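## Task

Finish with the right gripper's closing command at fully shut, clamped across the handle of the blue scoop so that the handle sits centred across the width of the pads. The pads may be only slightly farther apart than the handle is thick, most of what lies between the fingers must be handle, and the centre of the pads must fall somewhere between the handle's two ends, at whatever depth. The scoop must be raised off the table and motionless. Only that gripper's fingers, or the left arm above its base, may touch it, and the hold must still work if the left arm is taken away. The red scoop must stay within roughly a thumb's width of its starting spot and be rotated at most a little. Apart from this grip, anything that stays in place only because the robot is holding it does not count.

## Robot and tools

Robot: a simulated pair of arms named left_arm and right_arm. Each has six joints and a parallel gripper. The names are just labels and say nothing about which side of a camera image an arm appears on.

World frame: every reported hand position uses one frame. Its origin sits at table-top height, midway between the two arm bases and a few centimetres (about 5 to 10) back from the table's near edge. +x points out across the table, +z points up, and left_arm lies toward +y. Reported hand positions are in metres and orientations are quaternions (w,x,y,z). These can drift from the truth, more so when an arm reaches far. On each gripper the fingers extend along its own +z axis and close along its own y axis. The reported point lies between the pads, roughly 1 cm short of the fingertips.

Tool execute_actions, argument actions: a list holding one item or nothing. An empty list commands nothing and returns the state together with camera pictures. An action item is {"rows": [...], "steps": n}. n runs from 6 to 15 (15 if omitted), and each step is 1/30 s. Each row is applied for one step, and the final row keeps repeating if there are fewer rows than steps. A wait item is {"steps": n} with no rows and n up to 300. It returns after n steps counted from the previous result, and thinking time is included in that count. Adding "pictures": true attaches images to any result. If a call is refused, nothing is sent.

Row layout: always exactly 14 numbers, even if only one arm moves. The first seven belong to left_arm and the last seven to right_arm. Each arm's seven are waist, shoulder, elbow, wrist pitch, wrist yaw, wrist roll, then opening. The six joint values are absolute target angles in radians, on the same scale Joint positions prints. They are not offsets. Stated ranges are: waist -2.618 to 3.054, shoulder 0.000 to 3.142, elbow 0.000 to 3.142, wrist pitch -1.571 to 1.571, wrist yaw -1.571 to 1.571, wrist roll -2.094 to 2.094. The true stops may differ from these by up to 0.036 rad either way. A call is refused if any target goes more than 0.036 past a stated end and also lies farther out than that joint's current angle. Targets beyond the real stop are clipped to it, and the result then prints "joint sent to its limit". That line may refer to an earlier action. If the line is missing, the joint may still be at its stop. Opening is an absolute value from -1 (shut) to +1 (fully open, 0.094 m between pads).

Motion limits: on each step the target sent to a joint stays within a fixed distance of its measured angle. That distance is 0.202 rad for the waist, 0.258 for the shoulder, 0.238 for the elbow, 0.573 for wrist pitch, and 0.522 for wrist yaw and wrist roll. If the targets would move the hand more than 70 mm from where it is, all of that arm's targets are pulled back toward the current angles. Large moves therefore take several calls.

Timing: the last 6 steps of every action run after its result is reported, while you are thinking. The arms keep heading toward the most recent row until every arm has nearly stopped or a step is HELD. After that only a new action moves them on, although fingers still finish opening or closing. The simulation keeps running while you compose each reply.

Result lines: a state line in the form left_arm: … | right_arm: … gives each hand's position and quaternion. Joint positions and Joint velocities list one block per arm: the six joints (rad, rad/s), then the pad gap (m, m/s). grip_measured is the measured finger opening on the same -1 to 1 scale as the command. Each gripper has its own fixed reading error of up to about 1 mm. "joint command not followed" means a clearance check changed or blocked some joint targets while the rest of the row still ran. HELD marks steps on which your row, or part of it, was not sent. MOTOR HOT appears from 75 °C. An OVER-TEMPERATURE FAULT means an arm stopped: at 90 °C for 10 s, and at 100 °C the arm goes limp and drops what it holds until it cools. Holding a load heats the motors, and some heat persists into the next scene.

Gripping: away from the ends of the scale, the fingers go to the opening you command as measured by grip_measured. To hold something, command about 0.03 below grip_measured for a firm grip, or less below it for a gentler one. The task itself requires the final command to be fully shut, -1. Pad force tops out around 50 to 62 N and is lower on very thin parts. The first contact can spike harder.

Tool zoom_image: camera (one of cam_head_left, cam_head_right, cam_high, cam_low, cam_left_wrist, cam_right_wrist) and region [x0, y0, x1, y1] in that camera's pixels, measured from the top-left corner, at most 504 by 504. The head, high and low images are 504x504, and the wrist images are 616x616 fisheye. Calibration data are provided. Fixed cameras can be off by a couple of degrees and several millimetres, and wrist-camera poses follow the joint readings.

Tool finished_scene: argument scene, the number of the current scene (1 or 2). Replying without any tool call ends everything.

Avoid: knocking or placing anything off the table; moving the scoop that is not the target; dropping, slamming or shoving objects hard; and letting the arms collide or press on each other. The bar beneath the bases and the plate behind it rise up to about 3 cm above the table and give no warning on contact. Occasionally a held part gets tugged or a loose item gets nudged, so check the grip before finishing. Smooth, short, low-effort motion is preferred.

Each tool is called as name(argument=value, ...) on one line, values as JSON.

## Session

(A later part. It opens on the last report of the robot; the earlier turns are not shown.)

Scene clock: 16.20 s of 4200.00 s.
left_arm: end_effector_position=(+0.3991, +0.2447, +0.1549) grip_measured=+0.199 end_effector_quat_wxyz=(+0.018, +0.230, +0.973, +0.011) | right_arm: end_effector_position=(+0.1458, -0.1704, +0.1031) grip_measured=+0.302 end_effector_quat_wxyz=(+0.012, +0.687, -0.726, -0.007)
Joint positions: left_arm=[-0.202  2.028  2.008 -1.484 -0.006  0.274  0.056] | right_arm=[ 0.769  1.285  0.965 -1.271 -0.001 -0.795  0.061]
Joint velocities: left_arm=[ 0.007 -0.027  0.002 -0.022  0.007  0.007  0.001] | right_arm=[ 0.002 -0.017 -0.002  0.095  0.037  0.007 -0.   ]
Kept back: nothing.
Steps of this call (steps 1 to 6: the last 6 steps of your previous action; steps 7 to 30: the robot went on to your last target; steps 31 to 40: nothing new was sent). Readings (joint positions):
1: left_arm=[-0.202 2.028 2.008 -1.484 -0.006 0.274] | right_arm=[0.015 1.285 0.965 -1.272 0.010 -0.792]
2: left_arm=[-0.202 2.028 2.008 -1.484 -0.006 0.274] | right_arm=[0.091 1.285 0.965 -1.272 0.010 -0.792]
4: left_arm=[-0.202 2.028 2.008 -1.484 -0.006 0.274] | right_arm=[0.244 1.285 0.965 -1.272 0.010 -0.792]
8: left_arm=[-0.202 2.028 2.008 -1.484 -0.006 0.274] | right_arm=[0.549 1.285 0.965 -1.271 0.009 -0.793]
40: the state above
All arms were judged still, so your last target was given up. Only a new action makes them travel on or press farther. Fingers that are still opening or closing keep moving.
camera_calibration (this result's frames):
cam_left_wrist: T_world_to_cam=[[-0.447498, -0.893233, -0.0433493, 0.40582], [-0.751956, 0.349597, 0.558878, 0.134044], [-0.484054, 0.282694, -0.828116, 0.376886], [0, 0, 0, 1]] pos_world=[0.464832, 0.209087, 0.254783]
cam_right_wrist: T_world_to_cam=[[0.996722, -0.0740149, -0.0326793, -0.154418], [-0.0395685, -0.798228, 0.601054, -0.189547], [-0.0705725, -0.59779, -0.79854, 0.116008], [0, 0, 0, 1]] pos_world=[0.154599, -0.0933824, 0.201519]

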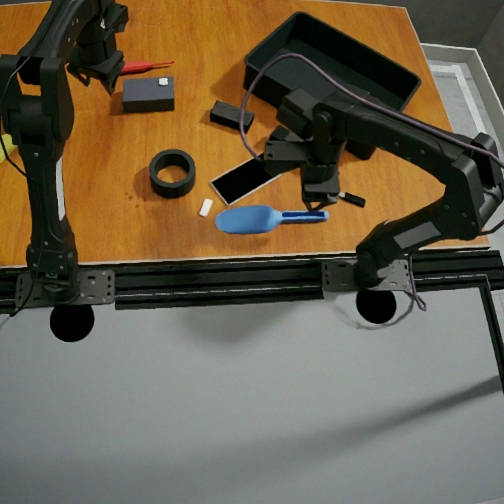

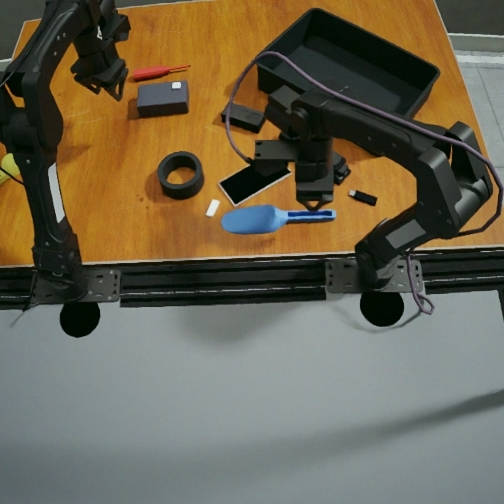

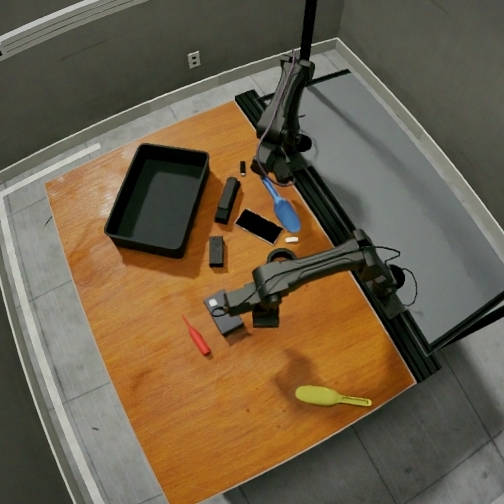

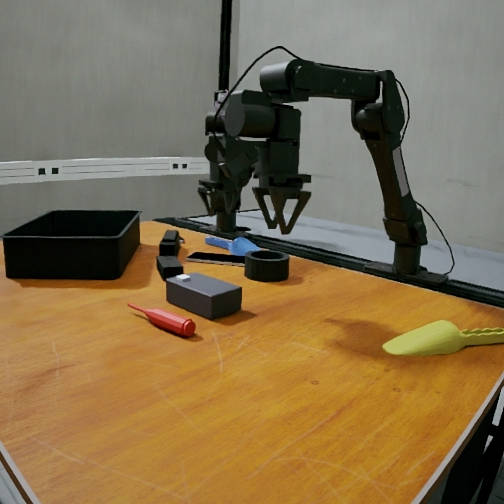

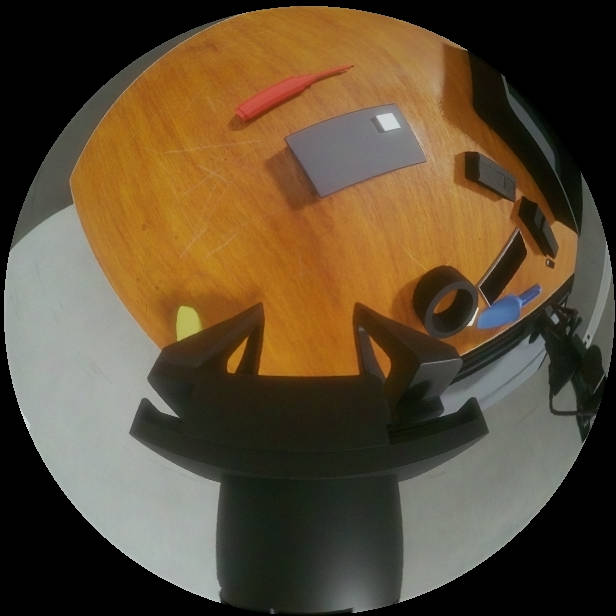

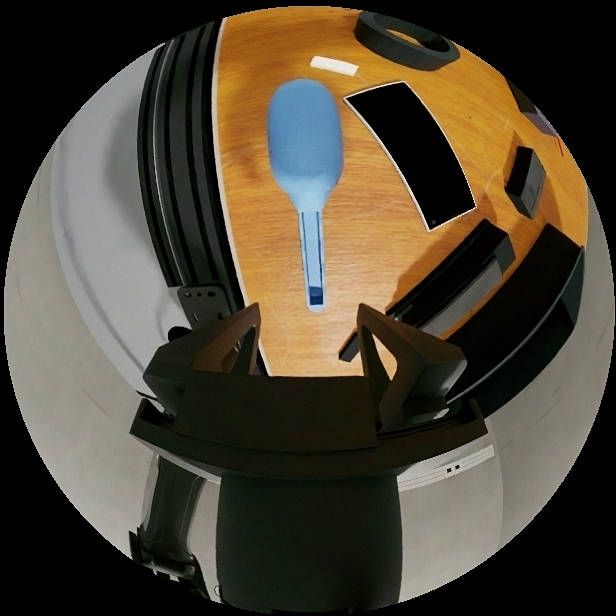

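Nicely aligned. Descend most of the way.

execute_actions(actions=[{"rows":[[-0.2,2.0,2.0,-1.5,0,0.28,0.2,0.77,1.39,0.79,-0.93,0,-0.84,0.3]]}])

execute_actions(actions=[{"steps":25}], pictures=true)

Scene clock: 16.70 s of 4200.00 s.
left_arm: end_effector_position=(+0.3991, +0.2447, +0.1549) grip_measured=+0.199 end_effector_quat_wxyz=(+0.018, +0.230, +0.973, +0.011) | right_arm: end_effector_position=(+0.1495, -0.1660, +0.0351) grip_measured=+0.302 end_effector_quat_wxyz=(+0.028, +0.698, -0.715, -0.008)
Joint positions: left_arm=[-0.202  2.028  2.008 -1.484 -0.006  0.274  0.056] | right_arm=[ 0.769  1.409  0.78  -0.994 -0.001 -0.826  0.061]
Joint velocities: left_arm=[-0.022 -0.002  0.017  0.081  0.037  0.022 -0.001] | right_arm=[-0.002 -0.002 -0.002  0.418 -0.022  0.037 -0.   ]
Steps of this call (steps 1 to 6: nothing new was sent; steps 7 to 15: the first 9 steps of this action). Readings (joint positions):
7: left_arm=[-0.202 2.028 2.008 -1.484 -0.006 0.274] | right_arm=[0.769 1.289 0.941 -1.228 -0.001 -0.801]
8: left_arm=[-0.202 2.028 2.008 -1.484 -0.006 0.274] | right_arm=[0.769 1.303 0.900 -1.160 -0.001 -0.807]
10: left_arm=[-0.202 2.028 2.008 -1.484 -0.006 0.274] | right_arm=[0.769 1.364 0.826 -1.073 -0.001 -0.815]
14: left_arm=[-0.202 2.028 2.008 -1.484 -0.006 0.274] | right_arm=[0.769 1.409 0.780 -1.008 -0.001 -0.825]
15: the state above

Scene clock: 17.53 s of 4200.00 s.
left_arm: end_effector_position=(+0.3991, +0.2447, +0.1549) grip_measured=+0.199 end_effector_quat_wxyz=(+0.018, +0.230, +0.973, +0.011) | right_arm: end_effector_position=(+0.1589, -0.1578, +0.0347) grip_measured=+0.302 end_effector_quat_wxyz=(+0.003, +0.700, -0.714, -0.007)
Joint positions: left_arm=[-0.202  2.028  2.008 -1.484 -0.006  0.274  0.056] | right_arm=[ 0.769  1.409  0.78  -0.944 -0.001 -0.831  0.061]
Joint velocities: left_arm=[-0.007 -0.017  0.017  0.081  0.007 -0.007  0.001] | right_arm=[-0.022 -0.002  0.002 -0.007 -0.037 -0.051  0.   ]
Kept back: nothing.
Steps of this call (steps 1 to 6: the last 6 steps of your previous action; steps 7 to 25: the robot went on to your last target). Readings (joint positions):
1: left_arm=[-0.202 2.028 2.008 -1.484 -0.006 0.274] | right_arm=[0.769 1.409 0.780 -0.982 -0.001 -0.827]
2: left_arm=[-0.202 2.028 2.008 -1.484 -0.006 0.274] | right_arm=[0.769 1.409 0.780 -0.973 -0.001 -0.828]
4: left_arm=[-0.202 2.028 2.008 -1.484 -0.006 0.274] | right_arm=[0.769 1.409 0.780 -0.961 -0.001 -0.829]
8: left_arm=[-0.202 2.028 2.008 -1.484 -0.006 0.274] | right_arm=[0.769 1.409 0.780 -0.950 -0.001 -0.830]
25: the state above
camera_calibration (this result's frames):
cam_left_wrist: T_world_to_cam=[[-0.447498, -0.893233, -0.0433493, 0.40582], [-0.751956, 0.349597, 0.558878, 0.134044], [-0.484054, 0.282694, -0.828116, 0.376886], [0, 0, 0, 1]] pos_world=[0.464832, 0.209087, 0.254783]
cam_right_wrist: T_world_to_cam=[[0.999099, -0.0377479, -0.0193877, -0.163859], [-0.0190402, -0.807062, 0.590159, -0.142135], [-0.0379244, -0.589259, -0.807054, 0.0663049], [0, 0, 0, 1]] pos_world=[0.16352, -0.0818261, 0.134217]

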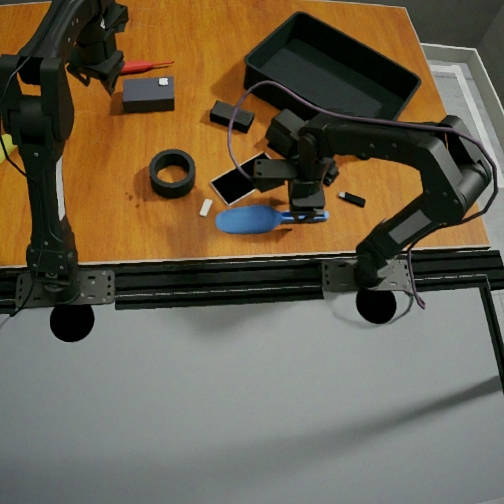

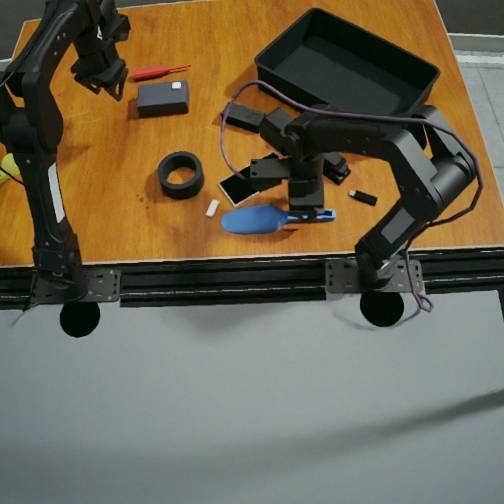

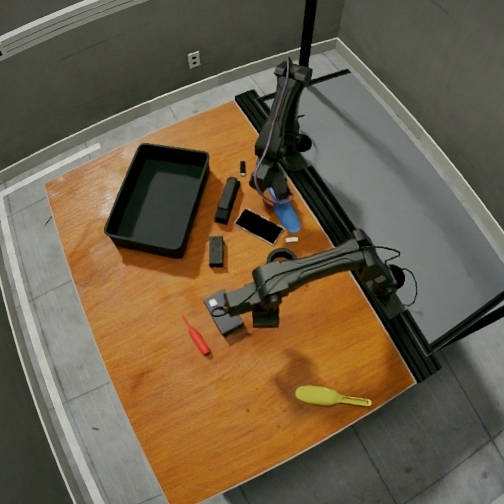

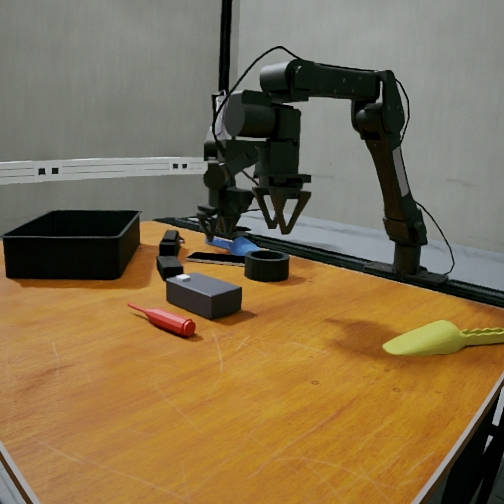

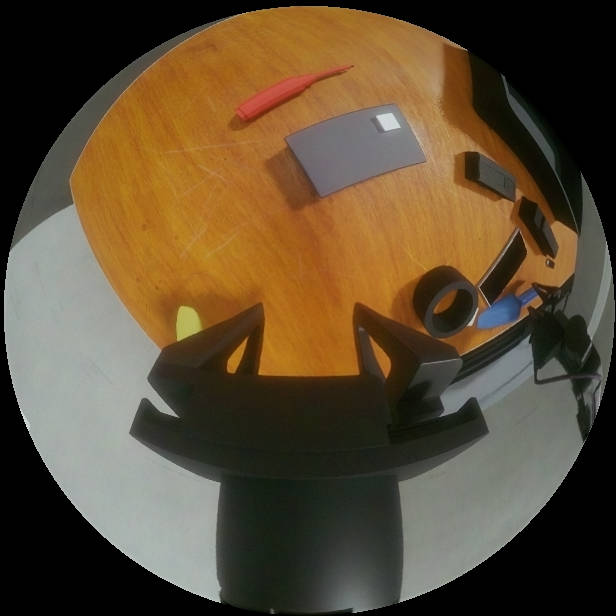

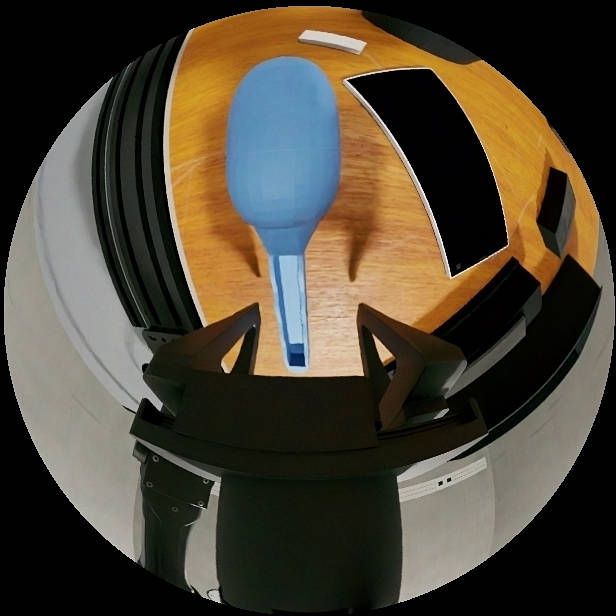

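execute_actions(actions=[{"rows":[[-0.2,2.0,2.0,-1.5,0,0.28,0.2,0.77,1.39,0.71,-0.86,0,-0.84,0.3]]}])

execute_actions(actions=[{"steps":15}])

execute_actions(actions=[{"rows":[[-0.2,2.0,2.0,-1.5,0,0.28,0.2,0.77,1.39,0.71,-0.86,0,-0.84,-1]]}])

execute_actions(actions=[{"rows":[[-0.2,2.0,2.0,-1.5,0,0.28,0.2,0.77,1.30,0.95,-1.2,0,-0.84,-1]]}])

execute_actions(actions=[{"steps":30}], pictures=true)

Scene clock: 18.20 s of 4200.00 s.
left_arm: end_effector_position=(+0.3991, +0.2447, +0.1549) grip_measured=+0.199 end_effector_quat_wxyz=(+0.018, +0.230, +0.973, +0.011) | right_arm: end_effector_position=(+0.1519, -0.1636, +0.0200) grip_measured=+0.302 end_effector_quat_wxyz=(+0.006, +0.700, -0.714, -0.007)
Joint positions: left_arm=[-0.202  2.028  2.008 -1.484 -0.006  0.274  0.056] | right_arm=[ 0.769  1.406  0.714 -0.888 -0.001 -0.831  0.061]
Joint velocities: left_arm=[-0.002 -0.007 -0.002 -0.007 -0.037 -0.081 -0.   ] | right_arm=[ 0.007 -0.007  0.022  0.051 -0.037 -0.022  0.   ]
Steps of this call (steps 1 to 11: the robot went on to your last target; steps 12 to 20: the first 9 steps of this action). Readings (joint positions):
12: left_arm=[-0.202 2.028 2.008 -1.484 -0.006 0.274] | right_arm=[0.769 1.408 0.771 -0.930 -0.001 -0.831]
13: left_arm=[-0.202 2.028 2.008 -1.484 -0.006 0.274] | right_arm=[0.769 1.406 0.755 -0.911 -0.001 -0.831]
15: left_arm=[-0.202 2.028 2.008 -1.484 -0.006 0.274] | right_arm=[0.769 1.406 0.727 -0.897 -0.001 -0.831]
19: left_arm=[-0.202 2.028 2.008 -1.484 -0.006 0.274] | right_arm=[0.769 1.406 0.714 -0.892 -0.001 -0.831]
20: the state above

Scene clock: 18.70 s of 4200.00 s.
left_arm: end_effector_position=(+0.3991, +0.2447, +0.1549) grip_measured=+0.199 end_effector_quat_wxyz=(+0.018, +0.230, +0.973, +0.011) | right_arm: end_effector_position=(+0.1544, -0.1614, +0.0200) grip_measured=+0.302 end_effector_quat_wxyz=(-0.000, +0.700, -0.714, -0.007)
Joint positions: left_arm=[-0.202  2.028  2.008 -1.484 -0.006  0.274  0.056] | right_arm=[ 0.769  1.406  0.714 -0.874 -0.001 -0.831  0.061]
Joint velocities: left_arm=[-0.002  0.017 -0.022  0.037 -0.051  0.066 -0.   ] | right_arm=[-0.007 -0.012 -0.002  0.066 -0.066 -0.022 -0.   ]
Kept back: nothing.
Steps of this call (steps 1 to 6: the last 6 steps of your previous action; steps 7 to 15: the robot went on to your last target). Readings (joint positions):
1: left_arm=[-0.202 2.028 2.008 -1.484 -0.006 0.274] | right_arm=[0.769 1.406 0.714 -0.885 -0.001 -0.831]
2: left_arm=[-0.202 2.028 2.008 -1.484 -0.006 0.274] | right_arm=[0.769 1.406 0.714 -0.882 -0.001 -0.831]
4: left_arm=[-0.202 2.028 2.008 -1.484 -0.006 0.274] | right_arm=[0.769 1.406 0.714 -0.879 -0.001 -0.831]
8: left_arm=[-0.202 2.028 2.008 -1.484 -0.006 0.274] | right_arm=[0.769 1.406 0.714 -0.875 -0.001 -0.831]
15: the state above

Scene clock: 19.00 s of 4200.00 s.
left_arm: end_effector_position=(+0.3991, +0.2447, +0.1549) grip_measured=+0.199 end_effector_quat_wxyz=(+0.018, +0.230, +0.973, +0.011) | right_arm: end_effector_position=(+0.1550, -0.1610, +0.0200) grip_measured=-0.615 end_effector_quat_wxyz=(-0.002, +0.701, -0.713, -0.006)
Joint positions: left_arm=[-0.202  2.028  2.008 -1.484 -0.006  0.274  0.056] | right_arm=[ 0.769  1.406  0.714 -0.871 -0.    -0.835  0.018]
Joint velocities: left_arm=[ 0.027 -0.007  0.007  0.007 -0.022 -0.154  0.   ] | right_arm=[ 0.007  0.002 -0.002  0.051  0.007 -0.037  0.001]
Steps of this call (steps 1 to 9: the first 9 steps of this action). Readings (joint positions):
1: left_arm=[-0.202 2.028 2.008 -1.484 -0.006 0.274] | right_arm=[0.769 1.406 0.714 -0.874 -0.001 -0.832]
2: left_arm=[-0.202 2.028 2.008 -1.484 -0.006 0.274] | right_arm=[0.769 1.406 0.714 -0.874 -0.001 -0.832]
4: left_arm=[-0.202 2.028 2.008 -1.484 -0.006 0.274] | right_arm=[0.769 1.406 0.714 -0.873 -0.000 -0.834]
8: left_arm=[-0.202 2.028 2.008 -1.484 -0.006 0.274] | right_arm=[0.769 1.406 0.714 -0.871 -0.000 -0.835]
9: the state above

Scene clock: 19.50 s of 4200.00 s.
left_arm: end_effector_position=(+0.3991, +0.2447, +0.1549) grip_measured=+0.199 end_effector_quat_wxyz=(+0.018, +0.230, +0.973, +0.011) | right_arm: end_effector_position=(+0.1680, -0.1515, +0.0951) grip_measured=-0.616 end_effector_quat_wxyz=(-0.039, +0.701, -0.712, -0.003)
Joint positions: left_arm=[-0.202  2.028  2.008 -1.484 -0.006  0.274  0.056] | right_arm=[ 0.769  1.304  0.944 -1.129  0.002 -0.835  0.018]
Joint velocities: left_arm=[ 0.007 -0.017  0.002 -0.125  0.007 -0.007 -0.   ] | right_arm=[ 0.017  0.046 -0.002 -0.462 -0.037 -0.081  0.   ]
Steps of this call (steps 1 to 6: the last 6 steps of your previous action; steps 7 to 15: the first 9 steps of this action). Readings (joint positions):
7: left_arm=[-0.202 2.028 2.008 -1.484 -0.006 0.274] | right_arm=[0.769 1.403 0.742 -0.920 0.001 -0.835]
8: left_arm=[-0.202 2.028 2.008 -1.484 -0.006 0.274] | right_arm=[0.769 1.394 0.791 -0.995 0.002 -0.835]
10: left_arm=[-0.202 2.028 2.008 -1.484 -0.006 0.274] | right_arm=[0.769 1.352 0.884 -1.065 0.002 -0.835]
14: left_arm=[-0.202 2.028 2.008 -1.484 -0.006 0.274] | right_arm=[0.769 1.304 0.944 -1.113 0.002 -0.835]
15: the state above

Scene clock: 20.50 s of 4200.00 s.
left_arm: end_effector_position=(+0.3991, +0.2447, +0.1549) grip_measured=+0.199 end_effector_quat_wxyz=(+0.018, +0.230, +0.973, +0.011) | right_arm: end_effector_position=(+0.1564, -0.1617, +0.0942) grip_measured=-0.615 end_effector_quat_wxyz=(-0.008, +0.701, -0.713, -0.005)
Joint positions: left_arm=[-0.202  2.028  2.008 -1.484 -0.006  0.274  0.056] | right_arm=[ 0.769  1.304  0.944 -1.191  0.002 -0.835  0.018]
Joint velocities: left_arm=[-0.012 -0.002 -0.007 -0.066  0.051 -0.037 -0.   ] | right_arm=[ 0.002 -0.007  0.002  0.051 -0.081  0.066 -0.001]
Kept back: nothing.
Steps of this call (steps 1 to 6: the last 6 steps of your previous action; steps 7 to 30: the robot went on to your last target). Readings (joint positions):
1: left_arm=[-0.202 2.028 2.008 -1.484 -0.006 0.274] | right_arm=[0.769 1.304 0.944 -1.145 0.002 -0.835]
2: left_arm=[-0.202 2.028 2.008 -1.484 -0.006 0.274] | right_arm=[0.769 1.304 0.944 -1.156 0.002 -0.835]
4: left_arm=[-0.202 2.028 2.008 -1.484 -0.006 0.274] | right_arm=[0.769 1.304 0.944 -1.171 0.002 -0.835]
8: left_arm=[-0.202 2.028 2.008 -1.484 -0.006 0.274] | right_arm=[0.769 1.304 0.944 -1.184 0.002 -0.835]
30: the state above
All arms were judged still, so your last target was given up. Only a new action makes them travel on or press farther. Fingers that are still opening or closing keep moving.
camera_calibration (this result's frames):
cam_left_wrist: T_world_to_cam=[[-0.447498, -0.893233, -0.0433493, 0.40582], [-0.751956, 0.349597, 0.558878, 0.134044], [-0.484054, 0.282694, -0.828116, 0.376886], [0, 0, 0, 1]] pos_world=[0.464832, 0.209087, 0.254783]
cam_right_wrist: T_world_to_cam=[[0.999404, -0.0344766, -0.00171397, -0.161592], [-0.0270872, -0.814043, 0.580173, -0.179373], [-0.0213976, -0.579781, -0.814492, 0.111637], [0, 0, 0, 1]] pos_world=[0.159026, -0.0868633, 0.194717]

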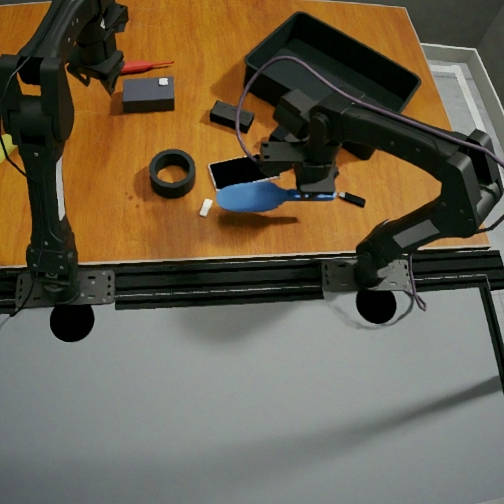

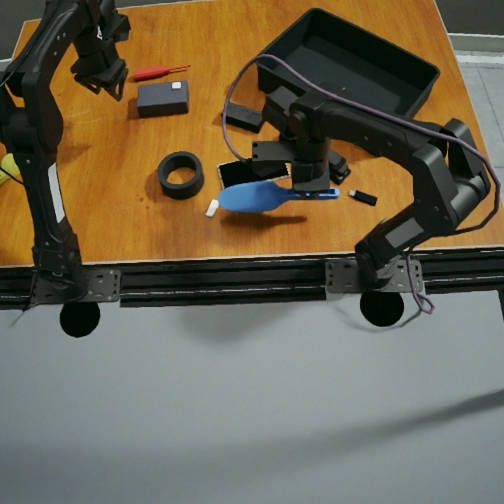

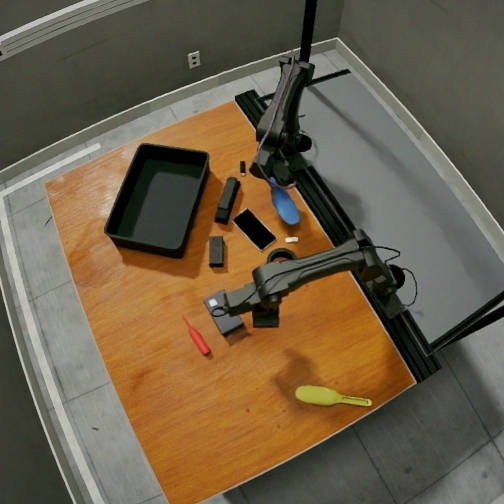

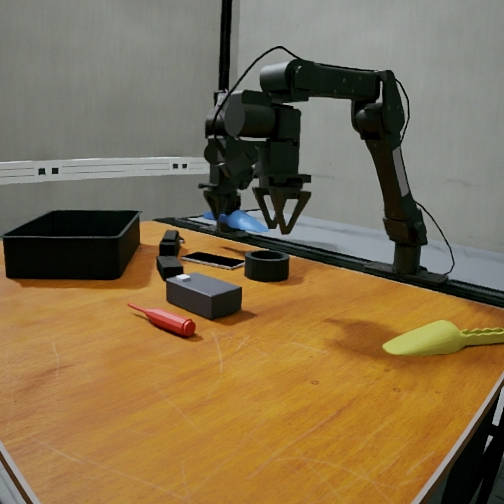

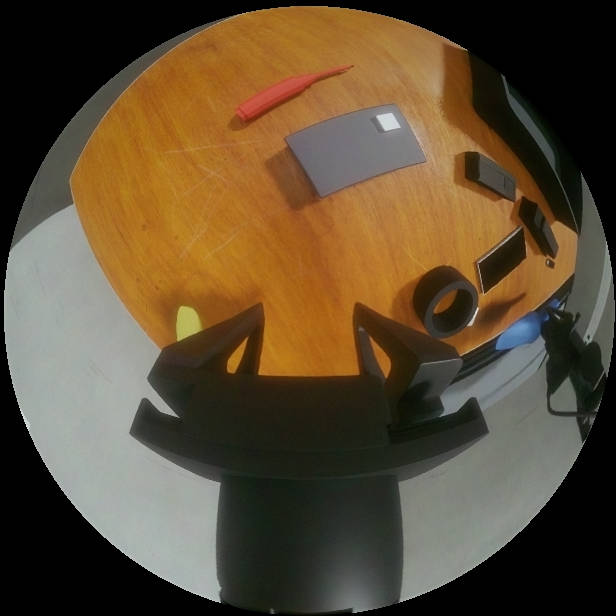

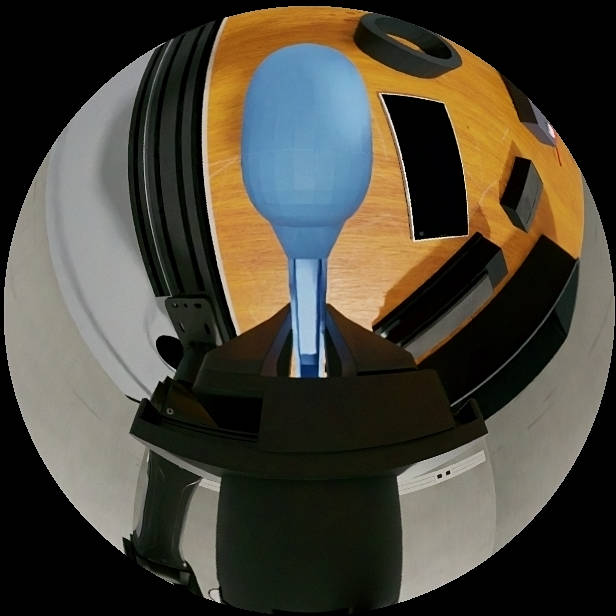

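finished_scene(scene=1)

The scene is finished: the task was done.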